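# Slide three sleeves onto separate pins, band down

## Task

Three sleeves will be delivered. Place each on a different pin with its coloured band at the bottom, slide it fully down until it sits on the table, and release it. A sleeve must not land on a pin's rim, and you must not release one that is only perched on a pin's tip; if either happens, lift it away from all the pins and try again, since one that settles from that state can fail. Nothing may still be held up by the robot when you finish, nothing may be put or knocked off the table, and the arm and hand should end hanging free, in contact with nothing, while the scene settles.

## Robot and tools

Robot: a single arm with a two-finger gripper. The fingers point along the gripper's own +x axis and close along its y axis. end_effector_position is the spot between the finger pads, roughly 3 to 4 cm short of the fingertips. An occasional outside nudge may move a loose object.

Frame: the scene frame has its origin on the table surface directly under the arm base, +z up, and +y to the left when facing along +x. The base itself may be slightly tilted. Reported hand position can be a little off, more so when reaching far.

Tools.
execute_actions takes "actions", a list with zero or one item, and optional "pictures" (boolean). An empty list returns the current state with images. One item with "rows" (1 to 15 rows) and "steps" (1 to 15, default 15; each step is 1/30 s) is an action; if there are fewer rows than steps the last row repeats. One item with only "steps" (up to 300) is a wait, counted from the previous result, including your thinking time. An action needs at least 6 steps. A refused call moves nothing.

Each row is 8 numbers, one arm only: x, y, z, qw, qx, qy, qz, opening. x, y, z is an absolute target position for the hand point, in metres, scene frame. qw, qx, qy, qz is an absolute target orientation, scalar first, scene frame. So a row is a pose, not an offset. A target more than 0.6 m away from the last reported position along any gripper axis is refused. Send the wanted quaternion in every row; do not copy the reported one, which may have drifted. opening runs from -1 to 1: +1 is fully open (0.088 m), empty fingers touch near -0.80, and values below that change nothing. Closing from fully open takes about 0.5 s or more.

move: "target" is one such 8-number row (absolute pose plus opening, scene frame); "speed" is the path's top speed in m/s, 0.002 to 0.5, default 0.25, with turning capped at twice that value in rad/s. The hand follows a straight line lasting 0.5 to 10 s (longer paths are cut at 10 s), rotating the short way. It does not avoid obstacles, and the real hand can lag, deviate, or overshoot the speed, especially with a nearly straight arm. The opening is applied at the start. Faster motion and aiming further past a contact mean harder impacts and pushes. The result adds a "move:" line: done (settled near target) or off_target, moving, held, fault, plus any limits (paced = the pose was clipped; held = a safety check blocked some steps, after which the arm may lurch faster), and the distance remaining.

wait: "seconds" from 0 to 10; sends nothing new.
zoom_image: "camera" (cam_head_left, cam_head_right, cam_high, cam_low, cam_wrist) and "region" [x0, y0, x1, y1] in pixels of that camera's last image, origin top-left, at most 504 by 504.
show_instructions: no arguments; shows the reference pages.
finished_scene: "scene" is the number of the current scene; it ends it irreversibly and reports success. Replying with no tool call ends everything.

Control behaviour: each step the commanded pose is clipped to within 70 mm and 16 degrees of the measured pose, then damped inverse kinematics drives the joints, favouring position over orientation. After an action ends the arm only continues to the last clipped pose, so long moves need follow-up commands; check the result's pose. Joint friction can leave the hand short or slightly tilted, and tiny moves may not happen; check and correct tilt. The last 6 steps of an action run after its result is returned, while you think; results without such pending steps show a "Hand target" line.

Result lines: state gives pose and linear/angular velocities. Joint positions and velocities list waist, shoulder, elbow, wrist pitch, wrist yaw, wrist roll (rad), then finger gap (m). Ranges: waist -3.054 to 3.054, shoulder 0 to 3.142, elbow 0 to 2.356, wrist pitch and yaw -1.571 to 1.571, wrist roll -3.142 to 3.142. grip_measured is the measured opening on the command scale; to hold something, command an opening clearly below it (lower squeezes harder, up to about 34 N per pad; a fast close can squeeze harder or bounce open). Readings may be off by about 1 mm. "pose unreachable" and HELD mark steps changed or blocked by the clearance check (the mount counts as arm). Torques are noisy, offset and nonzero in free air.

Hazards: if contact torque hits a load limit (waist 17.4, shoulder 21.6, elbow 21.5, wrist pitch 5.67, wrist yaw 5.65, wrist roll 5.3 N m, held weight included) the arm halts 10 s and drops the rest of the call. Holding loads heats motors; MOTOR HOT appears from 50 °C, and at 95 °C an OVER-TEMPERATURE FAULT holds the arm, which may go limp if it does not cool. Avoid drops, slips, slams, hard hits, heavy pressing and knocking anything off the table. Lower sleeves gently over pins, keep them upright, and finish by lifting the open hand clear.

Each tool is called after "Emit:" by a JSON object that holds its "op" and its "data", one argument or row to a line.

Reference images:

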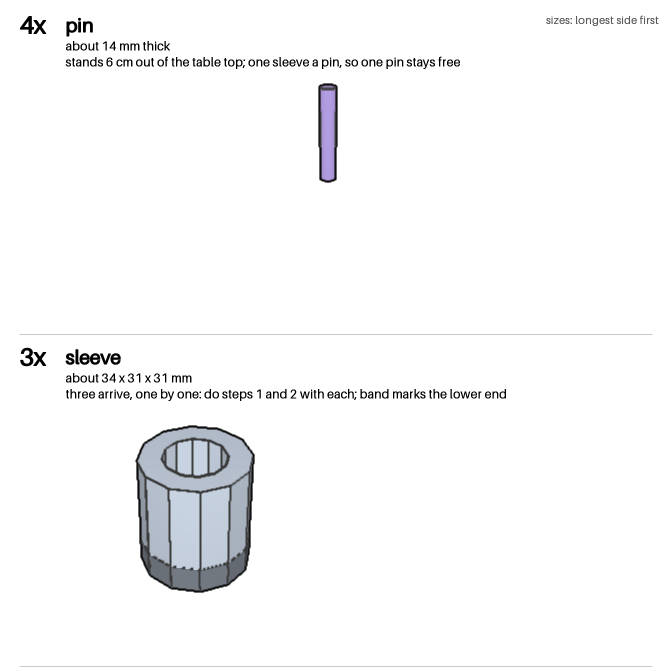

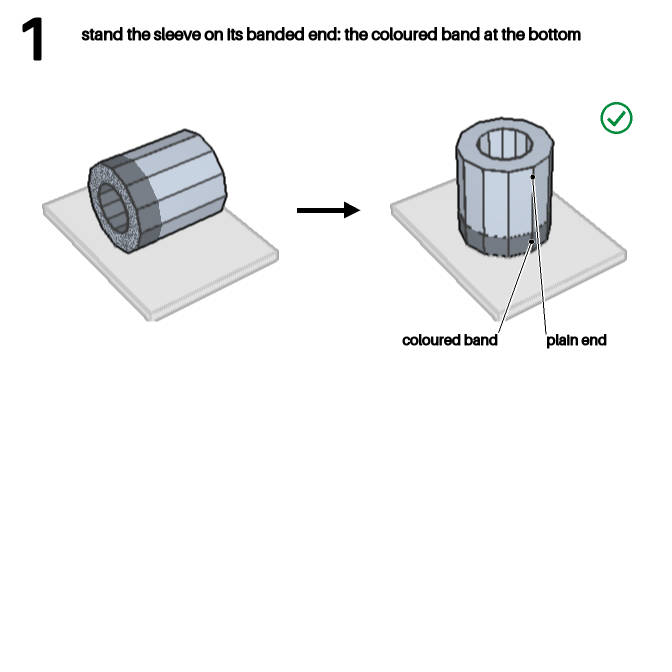

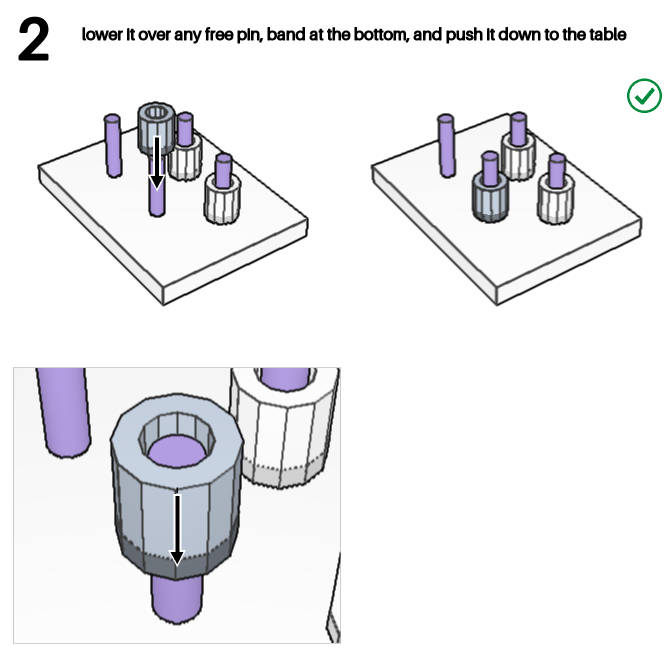

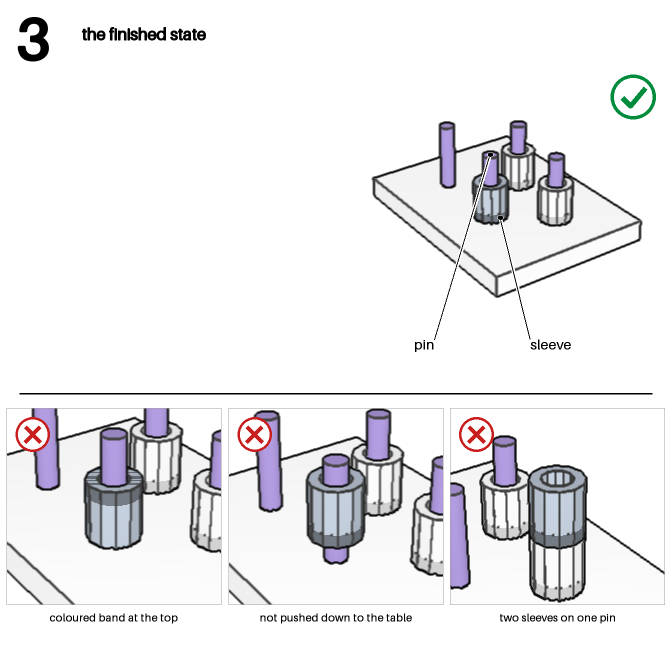

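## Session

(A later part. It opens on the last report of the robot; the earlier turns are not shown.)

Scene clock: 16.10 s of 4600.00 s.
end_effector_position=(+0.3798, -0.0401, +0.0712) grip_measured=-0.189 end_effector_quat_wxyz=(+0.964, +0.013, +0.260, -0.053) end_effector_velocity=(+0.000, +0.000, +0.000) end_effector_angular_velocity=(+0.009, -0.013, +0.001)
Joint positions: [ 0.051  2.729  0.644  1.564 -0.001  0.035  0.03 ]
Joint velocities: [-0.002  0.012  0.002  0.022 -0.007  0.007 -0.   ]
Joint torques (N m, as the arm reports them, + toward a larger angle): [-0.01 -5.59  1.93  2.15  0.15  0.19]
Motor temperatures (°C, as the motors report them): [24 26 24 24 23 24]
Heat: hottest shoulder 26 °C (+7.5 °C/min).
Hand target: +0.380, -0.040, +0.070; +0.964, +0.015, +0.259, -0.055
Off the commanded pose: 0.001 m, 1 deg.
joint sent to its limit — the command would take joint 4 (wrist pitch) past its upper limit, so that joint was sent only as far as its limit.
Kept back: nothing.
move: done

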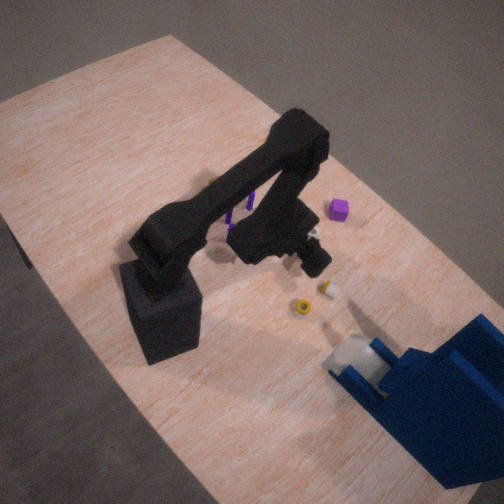

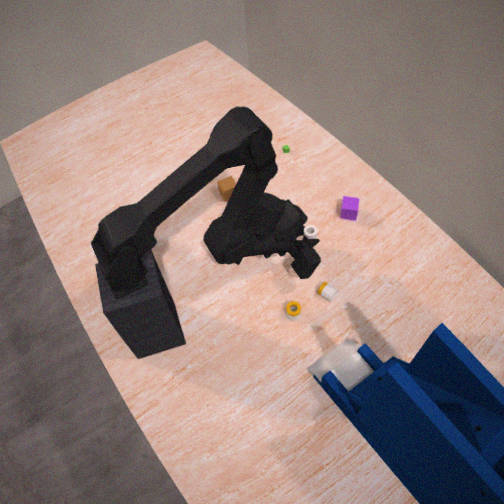

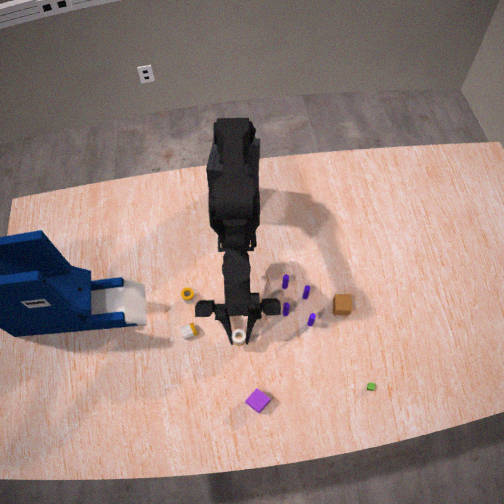

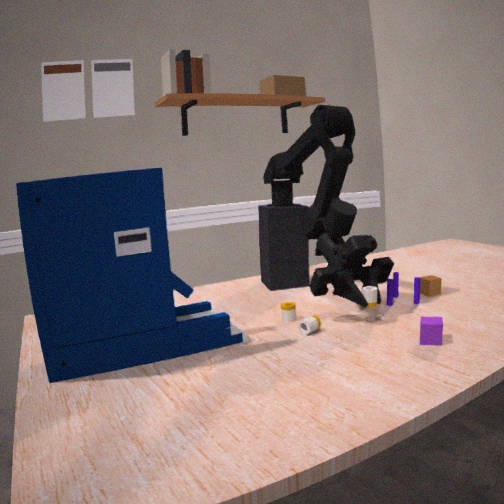

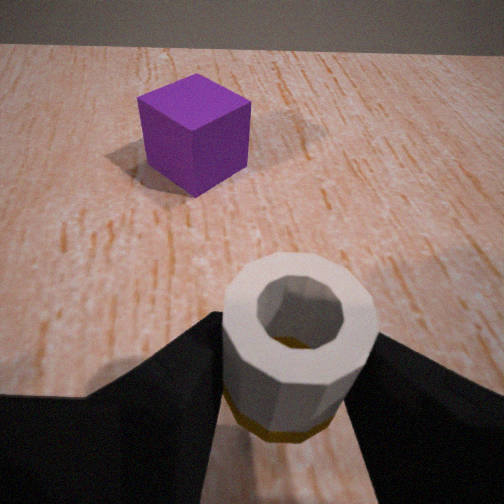

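Emit:
{"op": "move", "data": {
  "target": [0.43,-0.2,0.075,0.9441,0.0551,0.2486,-0.2093,-0.45],
  "speed": 0.2
}}

Emit:
{"op": "move", "data": {
  "target": [0.43,-0.2,0.04,0.9441,0.0551,0.2486,-0.2093,-0.45],
  "speed": 0.05
}}

Scene clock: 18.17 s of 4600.00 s.
end_effector_position=(+0.4284, -0.1964, +0.0730) grip_measured=-0.190 end_effector_quat_wxyz=(+0.944, +0.053, +0.254, -0.205) end_effector_velocity=(+0.002, -0.001, -0.001) end_effector_angular_velocity=(+0.005, +0.017, +0.007)
Joint positions: [-0.28   2.7    0.983  1.188 -0.013  0.028  0.03 ]
Joint velocities: [-0.002 -0.007  0.012 -0.037 -0.007 -0.007 -0.   ]
Joint torques (N m, as the arm reports them, + toward a larger angle): [-0.66 -8.09  3.99  1.71  0.16  0.13]
Motor temperatures (°C, as the motors report them): [24 26 24 25 23 24]
Heat: hottest shoulder 26 °C (+6.6 °C/min).
Hand target: +0.430, -0.200, +0.076; +0.944, +0.054, +0.249, -0.210
Off the commanded pose: 0.004 m, 1 deg.
Kept back: nothing.
move: done

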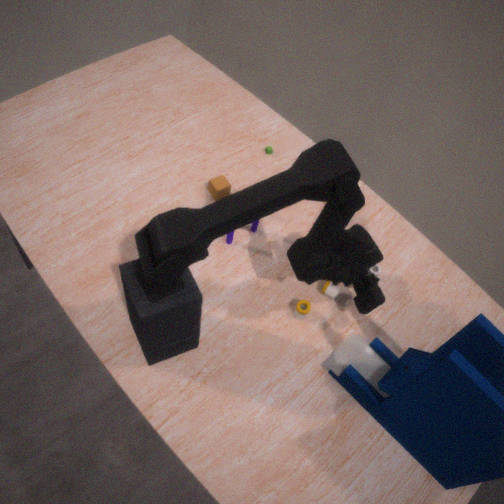

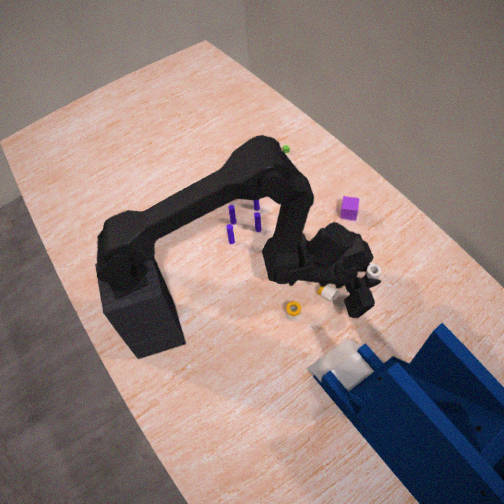

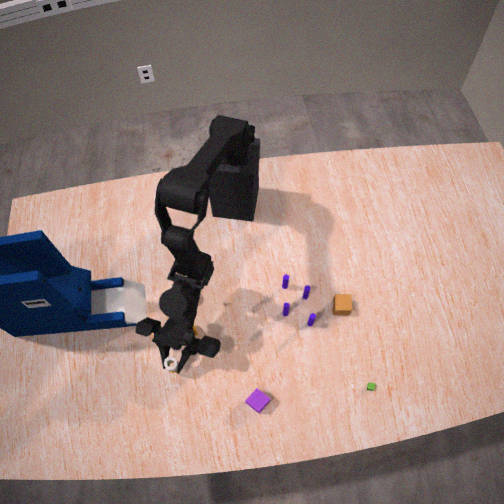

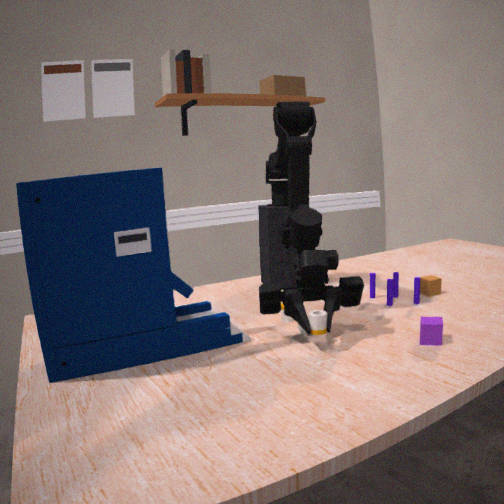

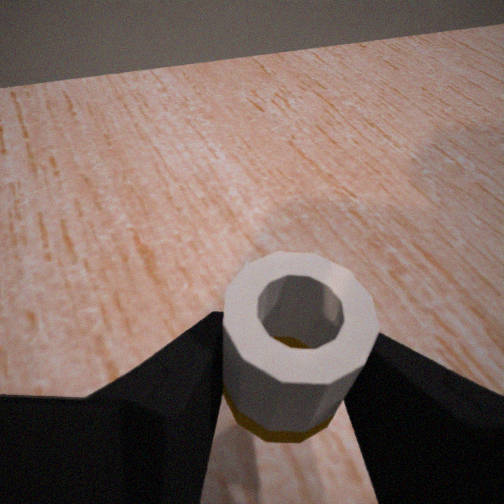

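Scene clock: 19.20 s of 4600.00 s.
end_effector_position=(+0.4296, -0.1984, +0.0412) grip_measured=-0.190 end_effector_quat_wxyz=(+0.944, +0.053, +0.252, -0.206) end_effector_velocity=(+0.006, -0.005, +0.006) end_effector_angular_velocity=(-0.032, -0.015, +0.003)
Joint positions: [-0.28   2.83   1.067  1.238 -0.012  0.029  0.03 ]
Joint velocities: [-0.002 -0.002  0.017  0.007  0.007 -0.022 -0.   ]
Joint torques (N m, as the arm reports them, + toward a larger angle): [-0.42 -7.21  3.75  2.12  0.16  0.19]
Motor temperatures (°C, as the motors report them): [24 27 24 25 23 24]
Heat: hottest shoulder 27 °C (+9.4 °C/min).
Hand target: +0.430, -0.200, +0.040; +0.944, +0.055, +0.249, -0.209
Off the commanded pose: 0.002 m, 1 deg.
Kept back: nothing.
move: done

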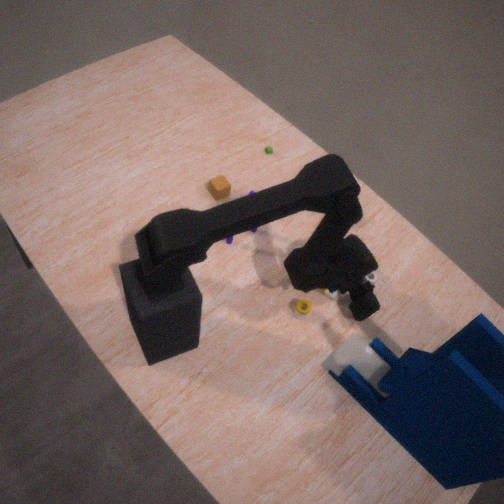

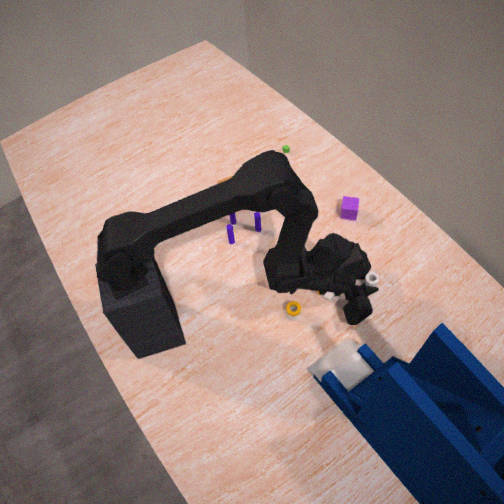

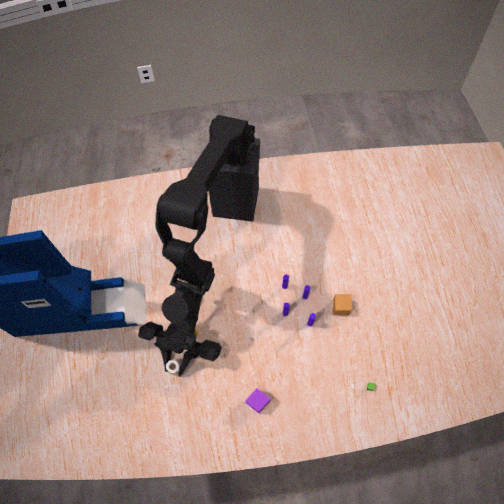

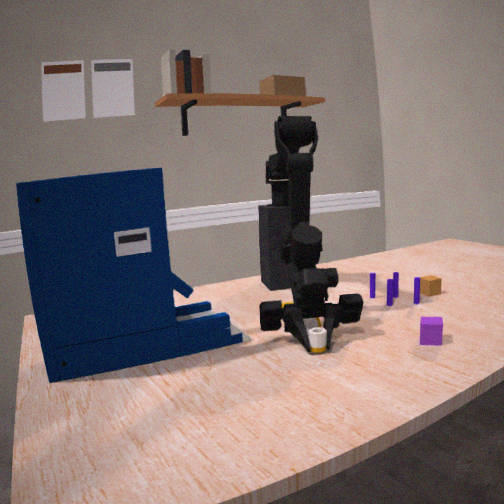

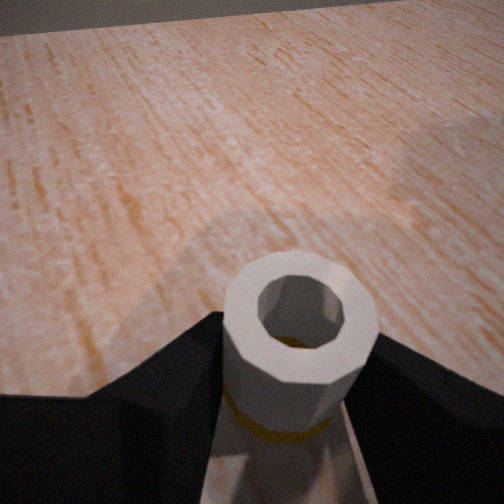

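Emit:
{"op": "zoom_image", "data": {
  "camera": "cam_low",
  "region": [250,280,380,380]
}}

Emit:
{"op": "move", "data": {
  "target": [0.43,-0.2,0.031,0.9441,0.0551,0.2486,-0.2093,-0.45],
  "speed": 0.02
}}

Emit:
{"op": "zoom_image", "data": {
  "camera": "cam_low",
  "region": [250,280,380,380]
}}

Region (250, 280, 380, 380) of cam_low's 504x504 image, scaled by 3.877, with more detail than that image has; it fills the top 388 rows of this view, and the rest is white.

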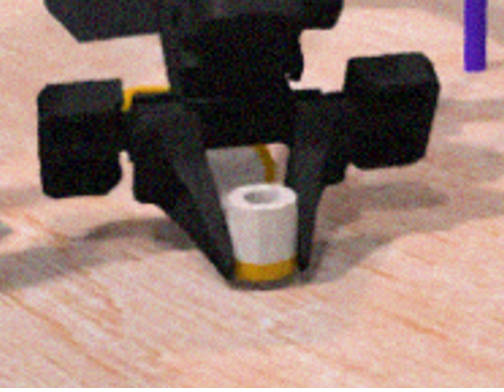

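Scene clock: 20.20 s of 4600.00 s.
end_effector_position=(+0.4311, -0.1994, +0.0348) grip_measured=-0.190 end_effector_quat_wxyz=(+0.945, +0.052, +0.248, -0.206) end_effector_velocity=(+0.001, +0.002, -0.003) end_effector_angular_velocity=(+0.001, +0.008, +0.012)
Joint positions: [-0.28   2.861  1.092  1.252 -0.011  0.029  0.03 ]
Joint velocities: [ 0.002  0.007  0.007 -0.007 -0.007 -0.007 -0.   ]
Joint torques (N m, as the arm reports them, + toward a larger angle): [-0.35 -6.88  3.65  1.97  0.15  0.19]
Motor temperatures (°C, as the motors report them): [24 27 24 25 23 24]
Heat: hottest shoulder 27 °C (+8.9 °C/min).
Hand target: +0.430, -0.200, +0.031; +0.944, +0.055, +0.249, -0.209
Off the commanded pose: 0.004 m, 1 deg.
Kept back: nothing.
move: done

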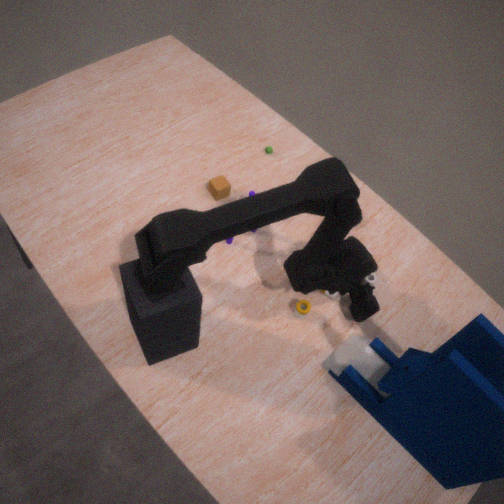

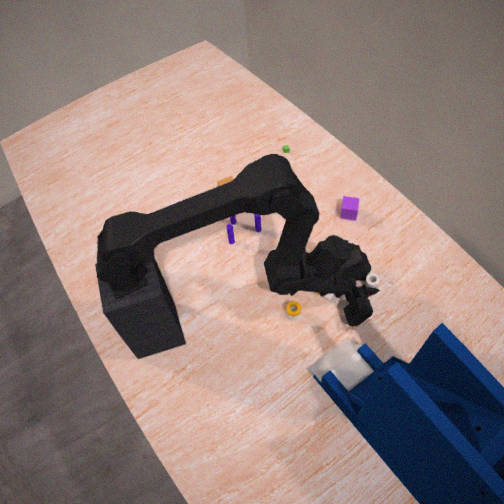

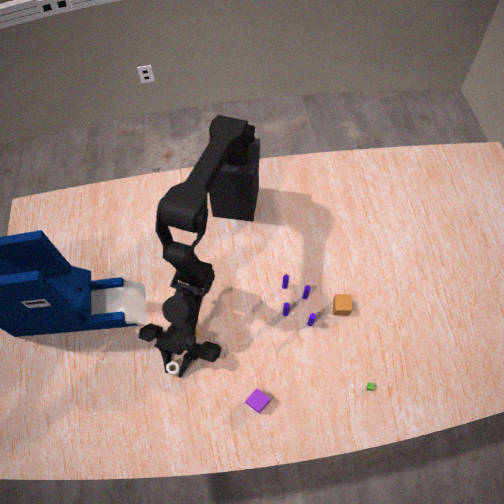

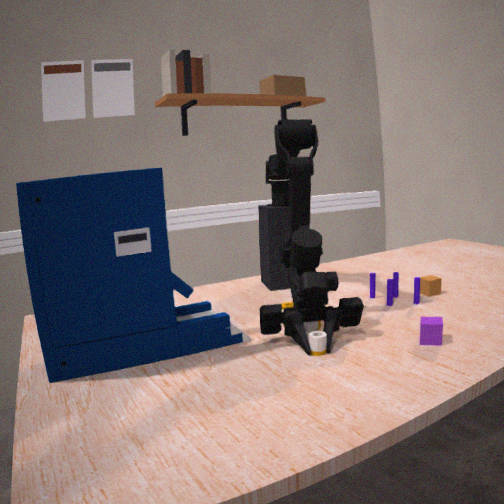

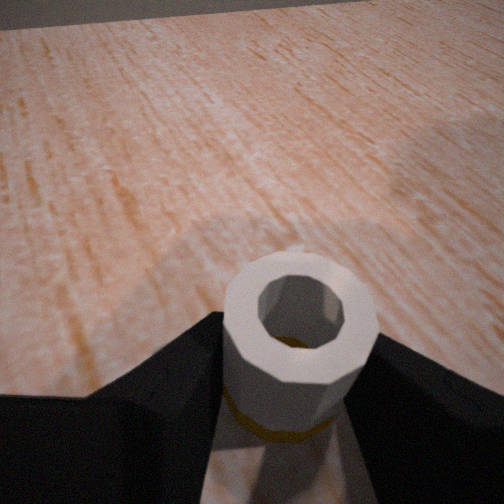

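Region (250, 280, 380, 380) of cam_low's 504x504 image, scaled by 3.877, with more detail than that image has; it fills the top 388 rows of this view, and the rest is white.

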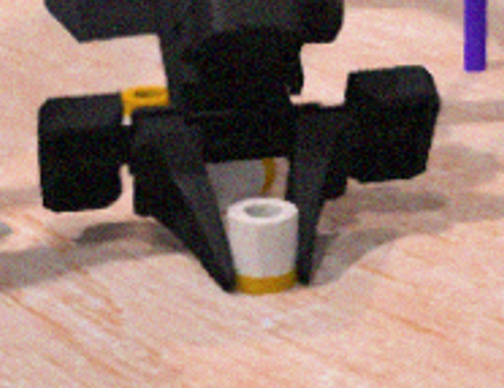

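Emit:
{"op": "move", "data": {
  "target": [0.431,-0.2,0.035,0.9441,0.0551,0.2486,-0.2093,0.4],
  "speed": 0.02
}}

Emit:
{"op": "move", "data": {
  "target": [0.449,-0.208,0.07,0.6903,0.153,0.6903,-0.153,0.4],
  "speed": 0.3
}}

Scene clock: 21.20 s of 4600.00 s.
end_effector_position=(+0.4315, -0.1986, +0.0342) grip_measured=+0.397 end_effector_quat_wxyz=(+0.945, +0.052, +0.249, -0.205) end_effector_velocity=(-0.003, -0.001, -0.002) end_effector_angular_velocity=(-0.016, +0.020, +0.002)
Joint positions: [-0.278  2.862  1.094  1.25  -0.011  0.029  0.058]
Joint velocities: [-0.002 -0.002 -0.007 -0.007  0.007 -0.022  0.001]
Joint torques (N m, as the arm reports them, + toward a larger angle): [-0.43 -8.36  2.96  1.48  0.18  0.19]
Motor temperatures (°C, as the motors report them): [24 27 24 25 23 24]
Heat: hottest shoulder 27 °C (+8.5 °C/min).
Hand target: +0.431, -0.200, +0.035; +0.944, +0.055, +0.249, -0.209
Off the commanded pose: 0.002 m, 1 deg.
Kept back: nothing.
move: done

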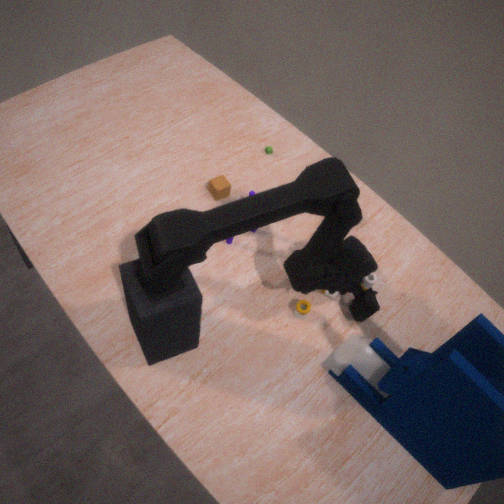

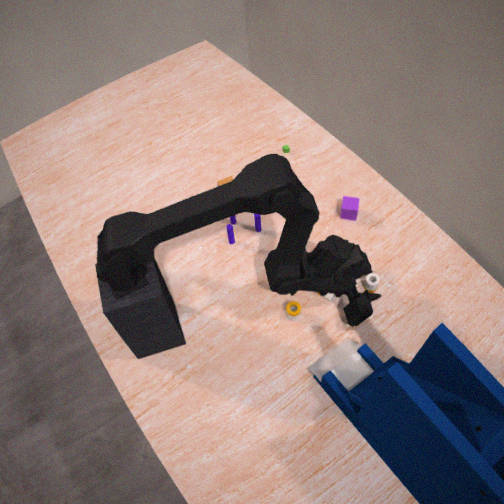

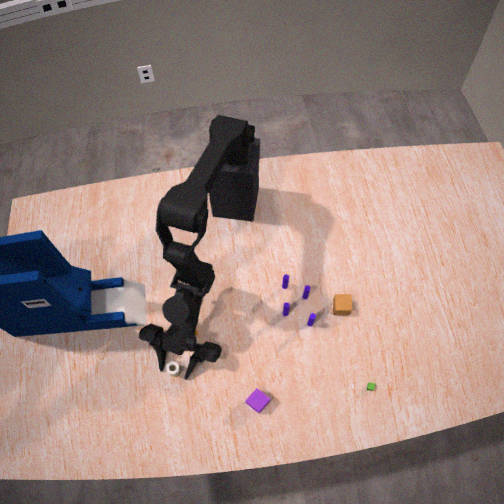

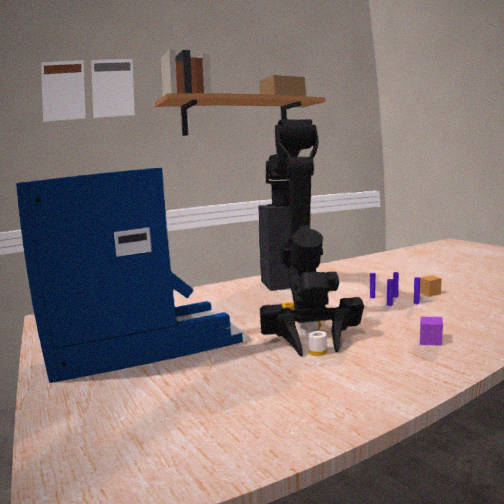

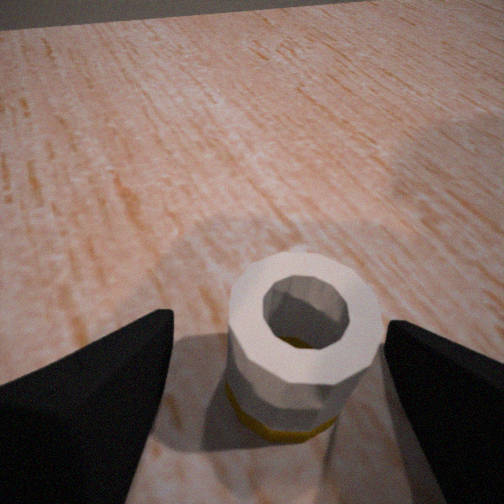

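Scene clock: 23.63 s of 4600.00 s.
end_effector_position=(+0.4482, -0.2061, +0.0718) grip_measured=+0.400 end_effector_quat_wxyz=(+0.690, +0.150, +0.691, -0.154) end_effector_velocity=(-0.001, -0.005, +0.004) end_effector_angular_velocity=(-0.002, +0.014, -0.000)
Joint positions: [-0.286  2.813  2.091 -0.853 -0.028  0.004  0.059]
Joint velocities: [-0.007  0.007  0.032 -0.037  0.007 -0.007  0.   ]
Joint torques (N m, as the arm reports them, + toward a larger angle): [-0.74 -9.68  7.13 -0.01 -0.13 -0.21]
Motor temperatures (°C, as the motors report them): [24 28 24 25 23 24]
Heat: hottest shoulder 28 °C (+10.2 °C/min).
Hand target: +0.449, -0.208, +0.070; +0.691, +0.150, +0.691, -0.151
Off the commanded pose: 0.003 m, 0 deg.
Kept back: nothing.
move: done

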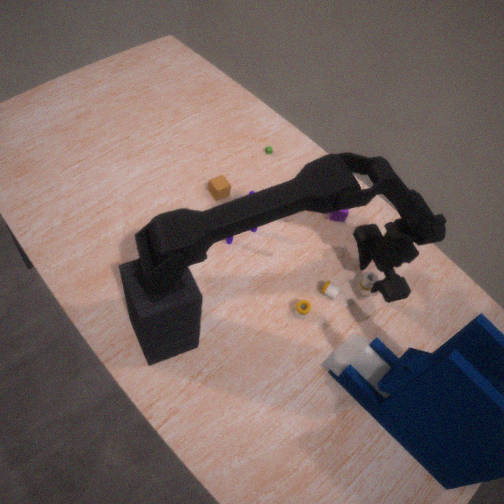

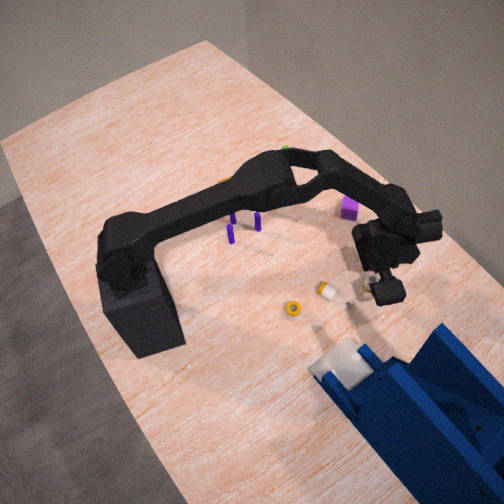

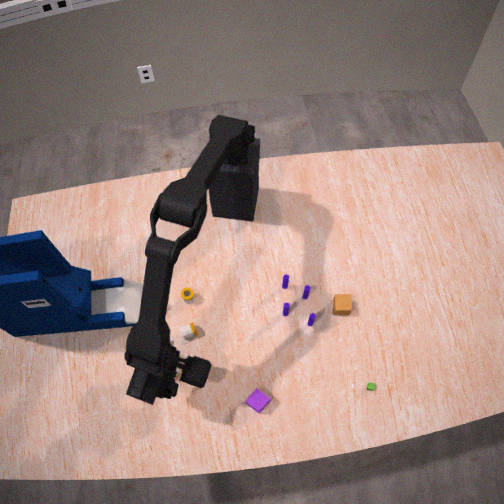

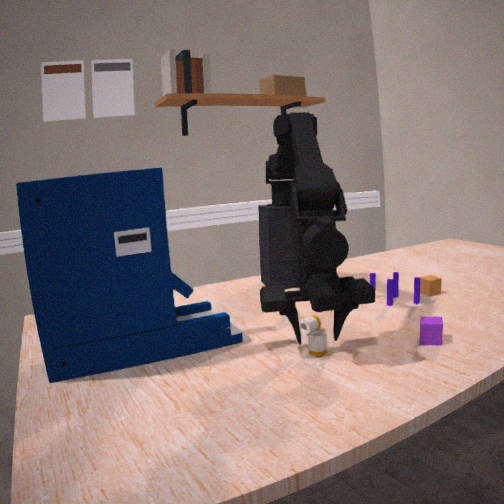

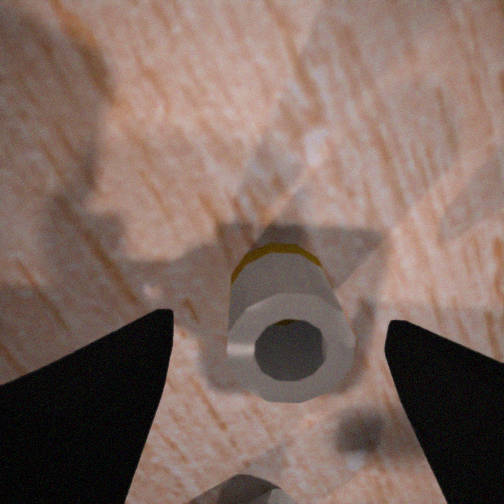

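Emit:
{"op": "move", "data": {
  "target": [0.448,-0.211,0.056,0.6903,0.153,0.6903,-0.153,0.4],
  "speed": 0.04
}}

Emit:
{"op": "move", "data": {
  "target": [0.448,-0.211,0.056,0.6903,0.153,0.6903,-0.153,-0.45],
  "speed": 0.04
}}

Scene clock: 24.77 s of 4600.00 s.
end_effector_position=(+0.4461, -0.2093, +0.0576) grip_measured=+0.400 end_effector_quat_wxyz=(+0.688, +0.153, +0.692, -0.156) end_effector_velocity=(+0.002, -0.004, +0.003) end_effector_angular_velocity=(+0.004, -0.010, +0.015)
Joint positions: [-0.293  2.853  2.112 -0.841 -0.029  0.003  0.059]
Joint velocities: [-0.007  0.002  0.017 -0.007 -0.007 -0.022 -0.   ]
Joint torques (N m, as the arm reports them, + toward a larger angle): [-0.69 -9.75  7.02  0.41 -0.15 -0.2 ]
Motor temperatures (°C, as the motors report them): [24 28 24 25 23 24]
Heat: hottest shoulder 28 °C (+9.7 °C/min).
Hand target: +0.448, -0.211, +0.056; +0.690, +0.153, +0.690, -0.153
Off the commanded pose: 0.003 m, 1 deg.
Kept back: nothing.
move: done

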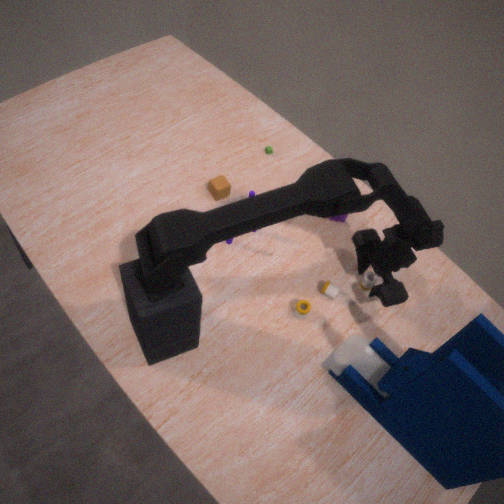

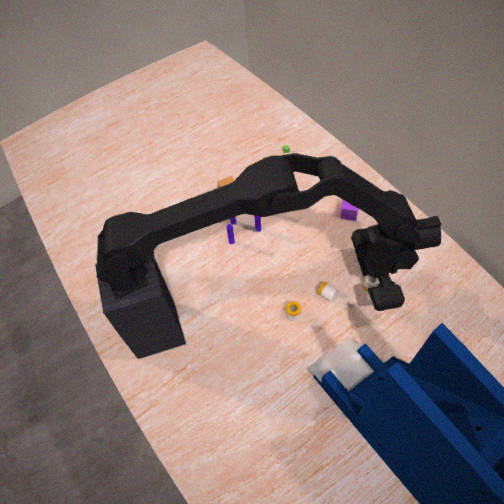

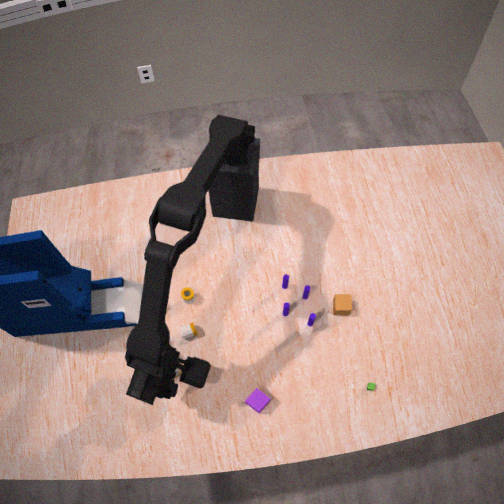

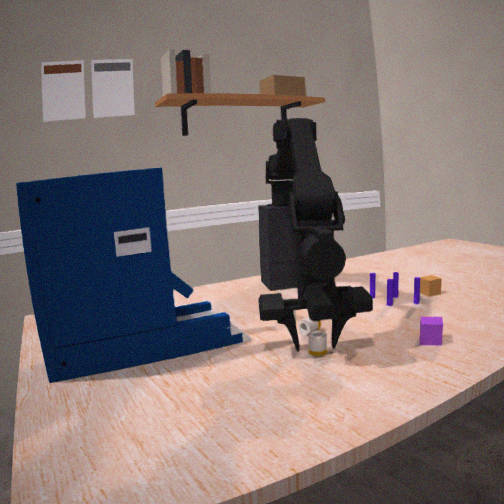

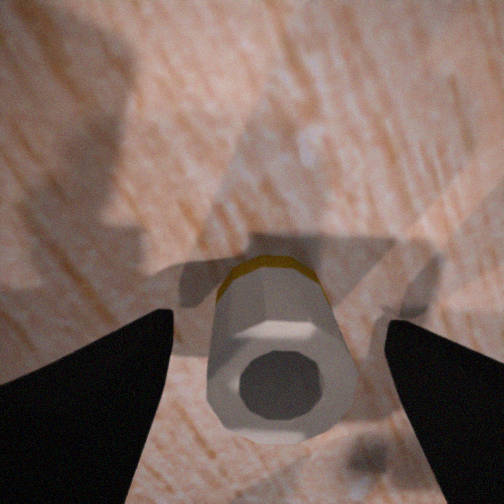

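Scene clock: 25.47 s of 4600.00 s.
end_effector_position=(+0.4463, -0.2094, +0.0577) grip_measured=-0.190 end_effector_quat_wxyz=(+0.688, +0.153, +0.692, -0.156) end_effector_velocity=(-0.005, +0.002, +0.001) end_effector_angular_velocity=(+0.016, +0.017, +0.004)
Joint positions: [-0.293  2.853  2.113 -0.841 -0.029  0.003  0.03 ]
Joint velocities: [-0.002 -0.002 -0.002 -0.022 -0.007 -0.007 -0.   ]
Joint torques (N m, as the arm reports them, + toward a larger angle): [-0.66 -9.77  7.05  0.4  -0.15 -0.19]
Motor temperatures (°C, as the motors report them): [24 28 24 25 23 24]
Heat: hottest shoulder 28 °C (+9.4 °C/min).
Hand target: +0.448, -0.211, +0.056; +0.690, +0.153, +0.690, -0.153
Off the commanded pose: 0.003 m, 0 deg.
Kept back: nothing.
move: done

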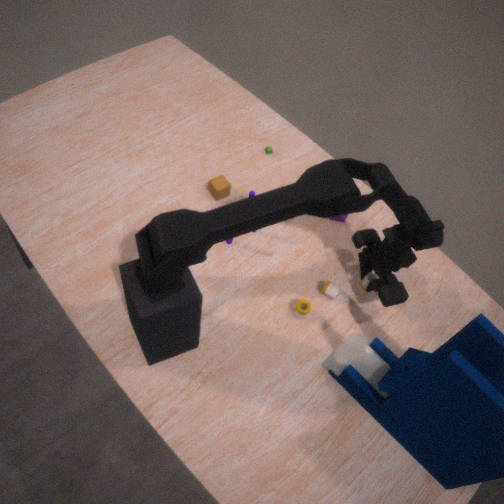

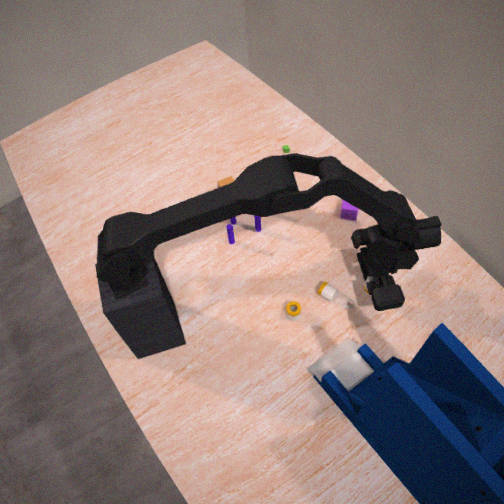

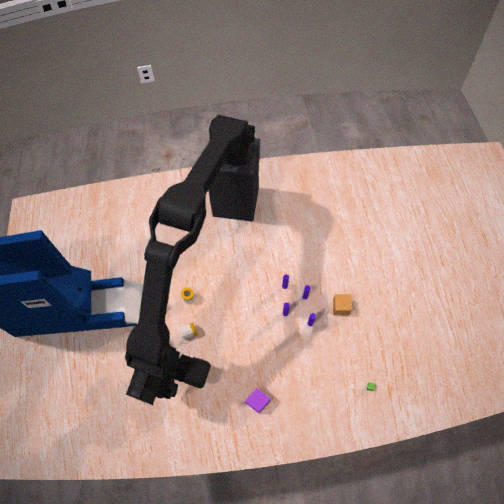

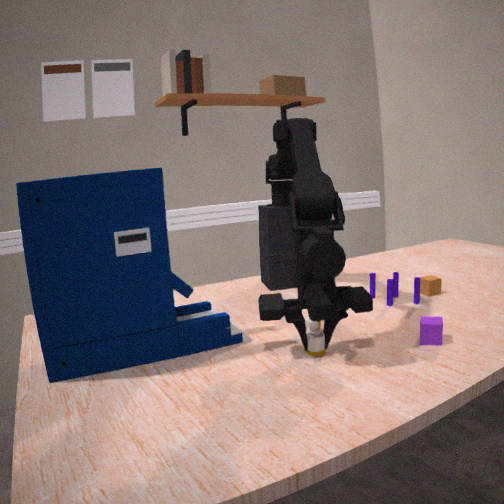

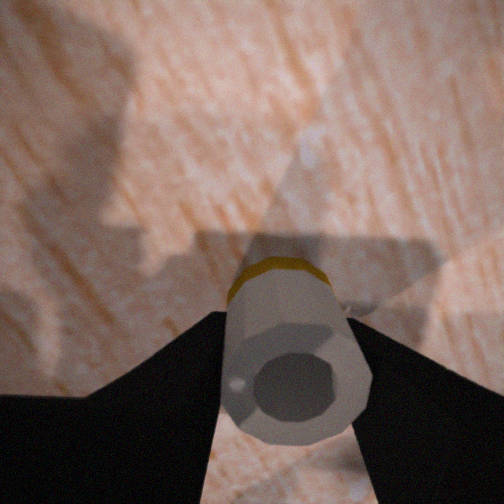

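Emit:
{"op": "move", "data": {
  "target": [0.42,-0.17,0.16,0.6903,0.153,0.6903,-0.153,-0.45],
  "speed": 0.2
}}

Emit:
{"op": "move", "data": {
  "target": [0.345,0.13,0.16,0.683,-0.183,0.683,0.183,-0.45],
  "speed": 0.3
}}

Scene clock: 27.13 s of 4600.00 s.
end_effector_position=(+0.4185, -0.1716, +0.1531) grip_measured=-0.190 end_effector_quat_wxyz=(+0.687, +0.151, +0.694, -0.152) end_effector_velocity=(+0.001, +0.000, +0.007) end_effector_angular_velocity=(+0.004, -0.010, +0.005)
Joint positions: [-0.251  2.482  1.785 -0.887 -0.031  0.037  0.03 ]
Joint velocities: [-0.002 -0.017 -0.002 -0.007 -0.007 -0.007  0.   ]
Joint torques (N m, as the arm reports them, + toward a larger angle): [ -0.16 -11.54   5.28  -0.02  -0.13   0.19]
Motor temperatures (°C, as the motors report them): [24 29 24 25 23 24]
Heat: hottest shoulder 29 °C (+11.1 °C/min).
Hand target: +0.419, -0.170, +0.160; +0.690, +0.153, +0.690, -0.153
Off the commanded pose: 0.007 m, 1 deg.
Kept back: nothing.
move: done

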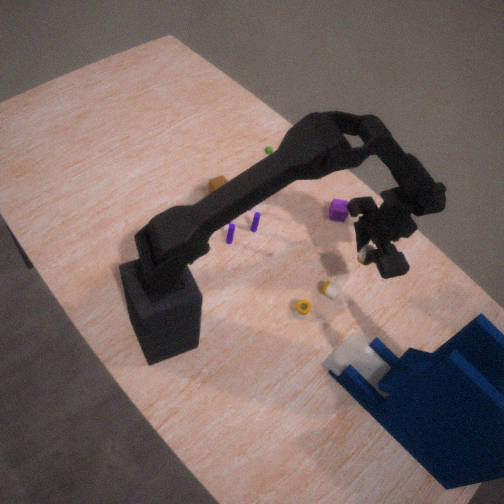

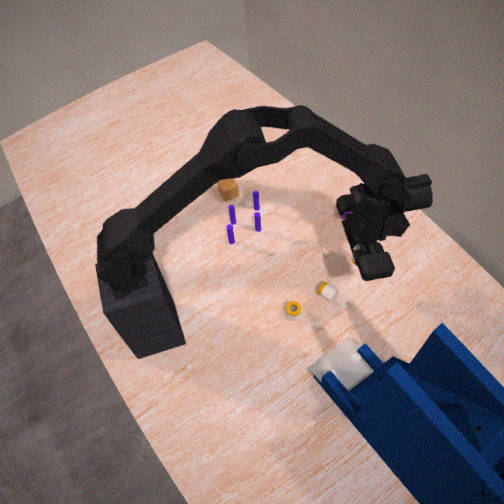

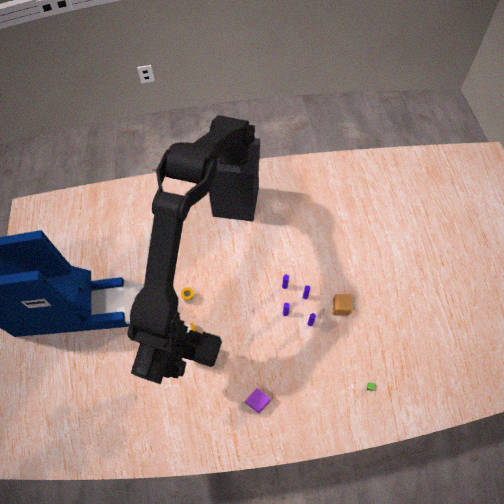

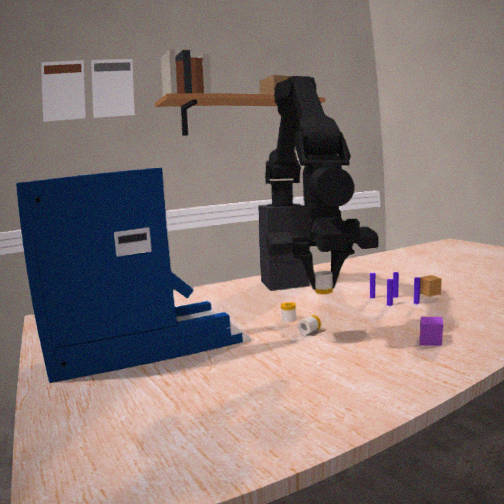

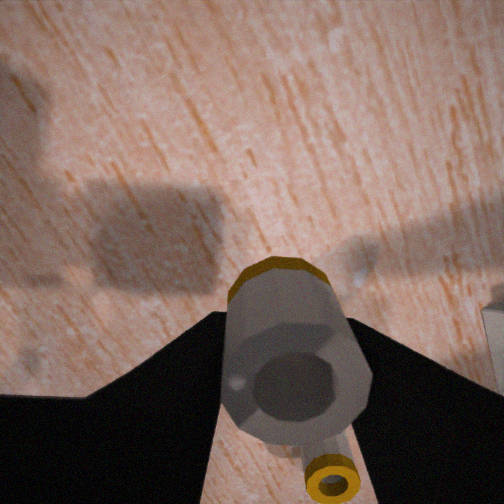

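Scene clock: 29.20 s of 4600.00 s.
end_effector_position=(+0.3416, +0.1273, +0.1545) grip_measured=-0.190 end_effector_quat_wxyz=(+0.681, -0.178, +0.687, +0.179) end_effector_velocity=(-0.005, -0.002, +0.000) end_effector_angular_velocity=(-0.001, +0.023, +0.004)
Joint positions: [ 0.493  2.161  1.242 -0.64  -0.031 -0.162  0.03 ]
Joint velocities: [-0.002 -0.002 -0.002 -0.022 -0.007 -0.007 -0.   ]
Joint torques (N m, as the arm reports them, + toward a larger angle): [ 0.05 -8.89  5.8   0.    0.03 -0.21]
Motor temperatures (°C, as the motors report them): [24 30 25 25 23 24]
Heat: hottest shoulder 30 °C (+12.3 °C/min).
Hand target: +0.344, +0.130, +0.160; +0.685, -0.182, +0.681, +0.183
Off the commanded pose: 0.007 m, 1 deg.
Kept back: nothing.
move: done

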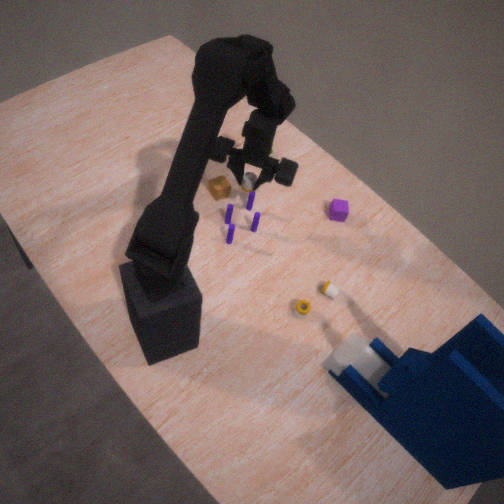

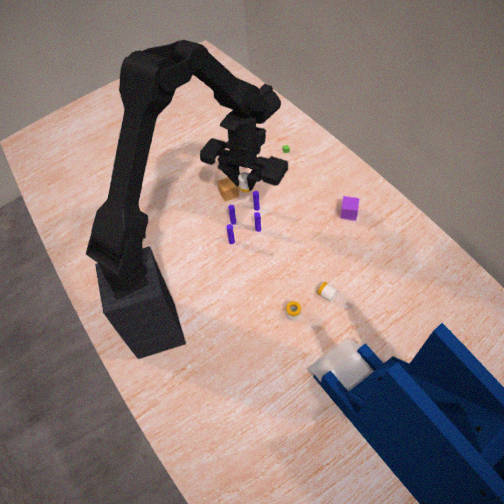

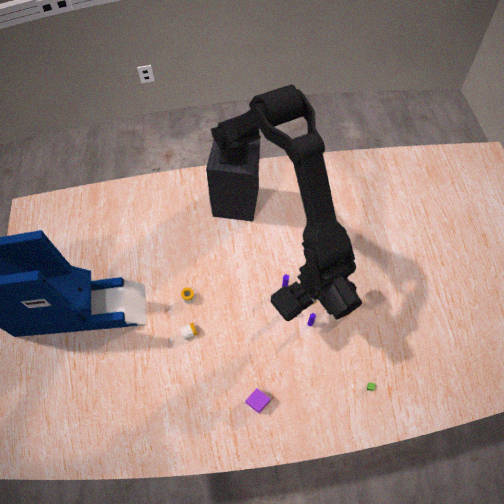

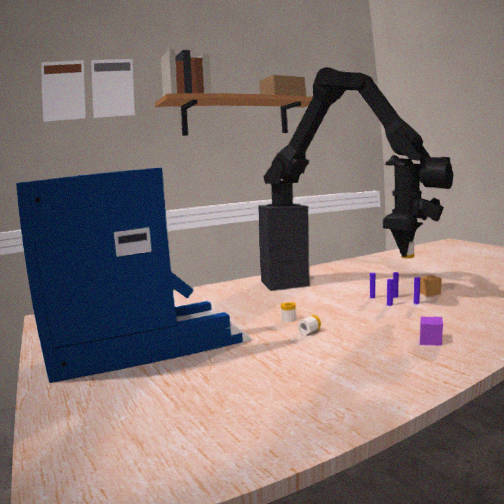

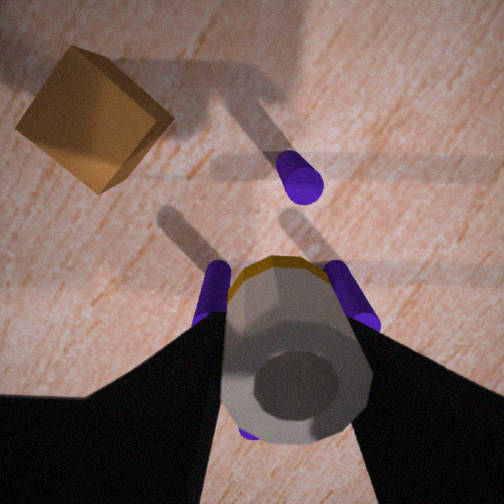

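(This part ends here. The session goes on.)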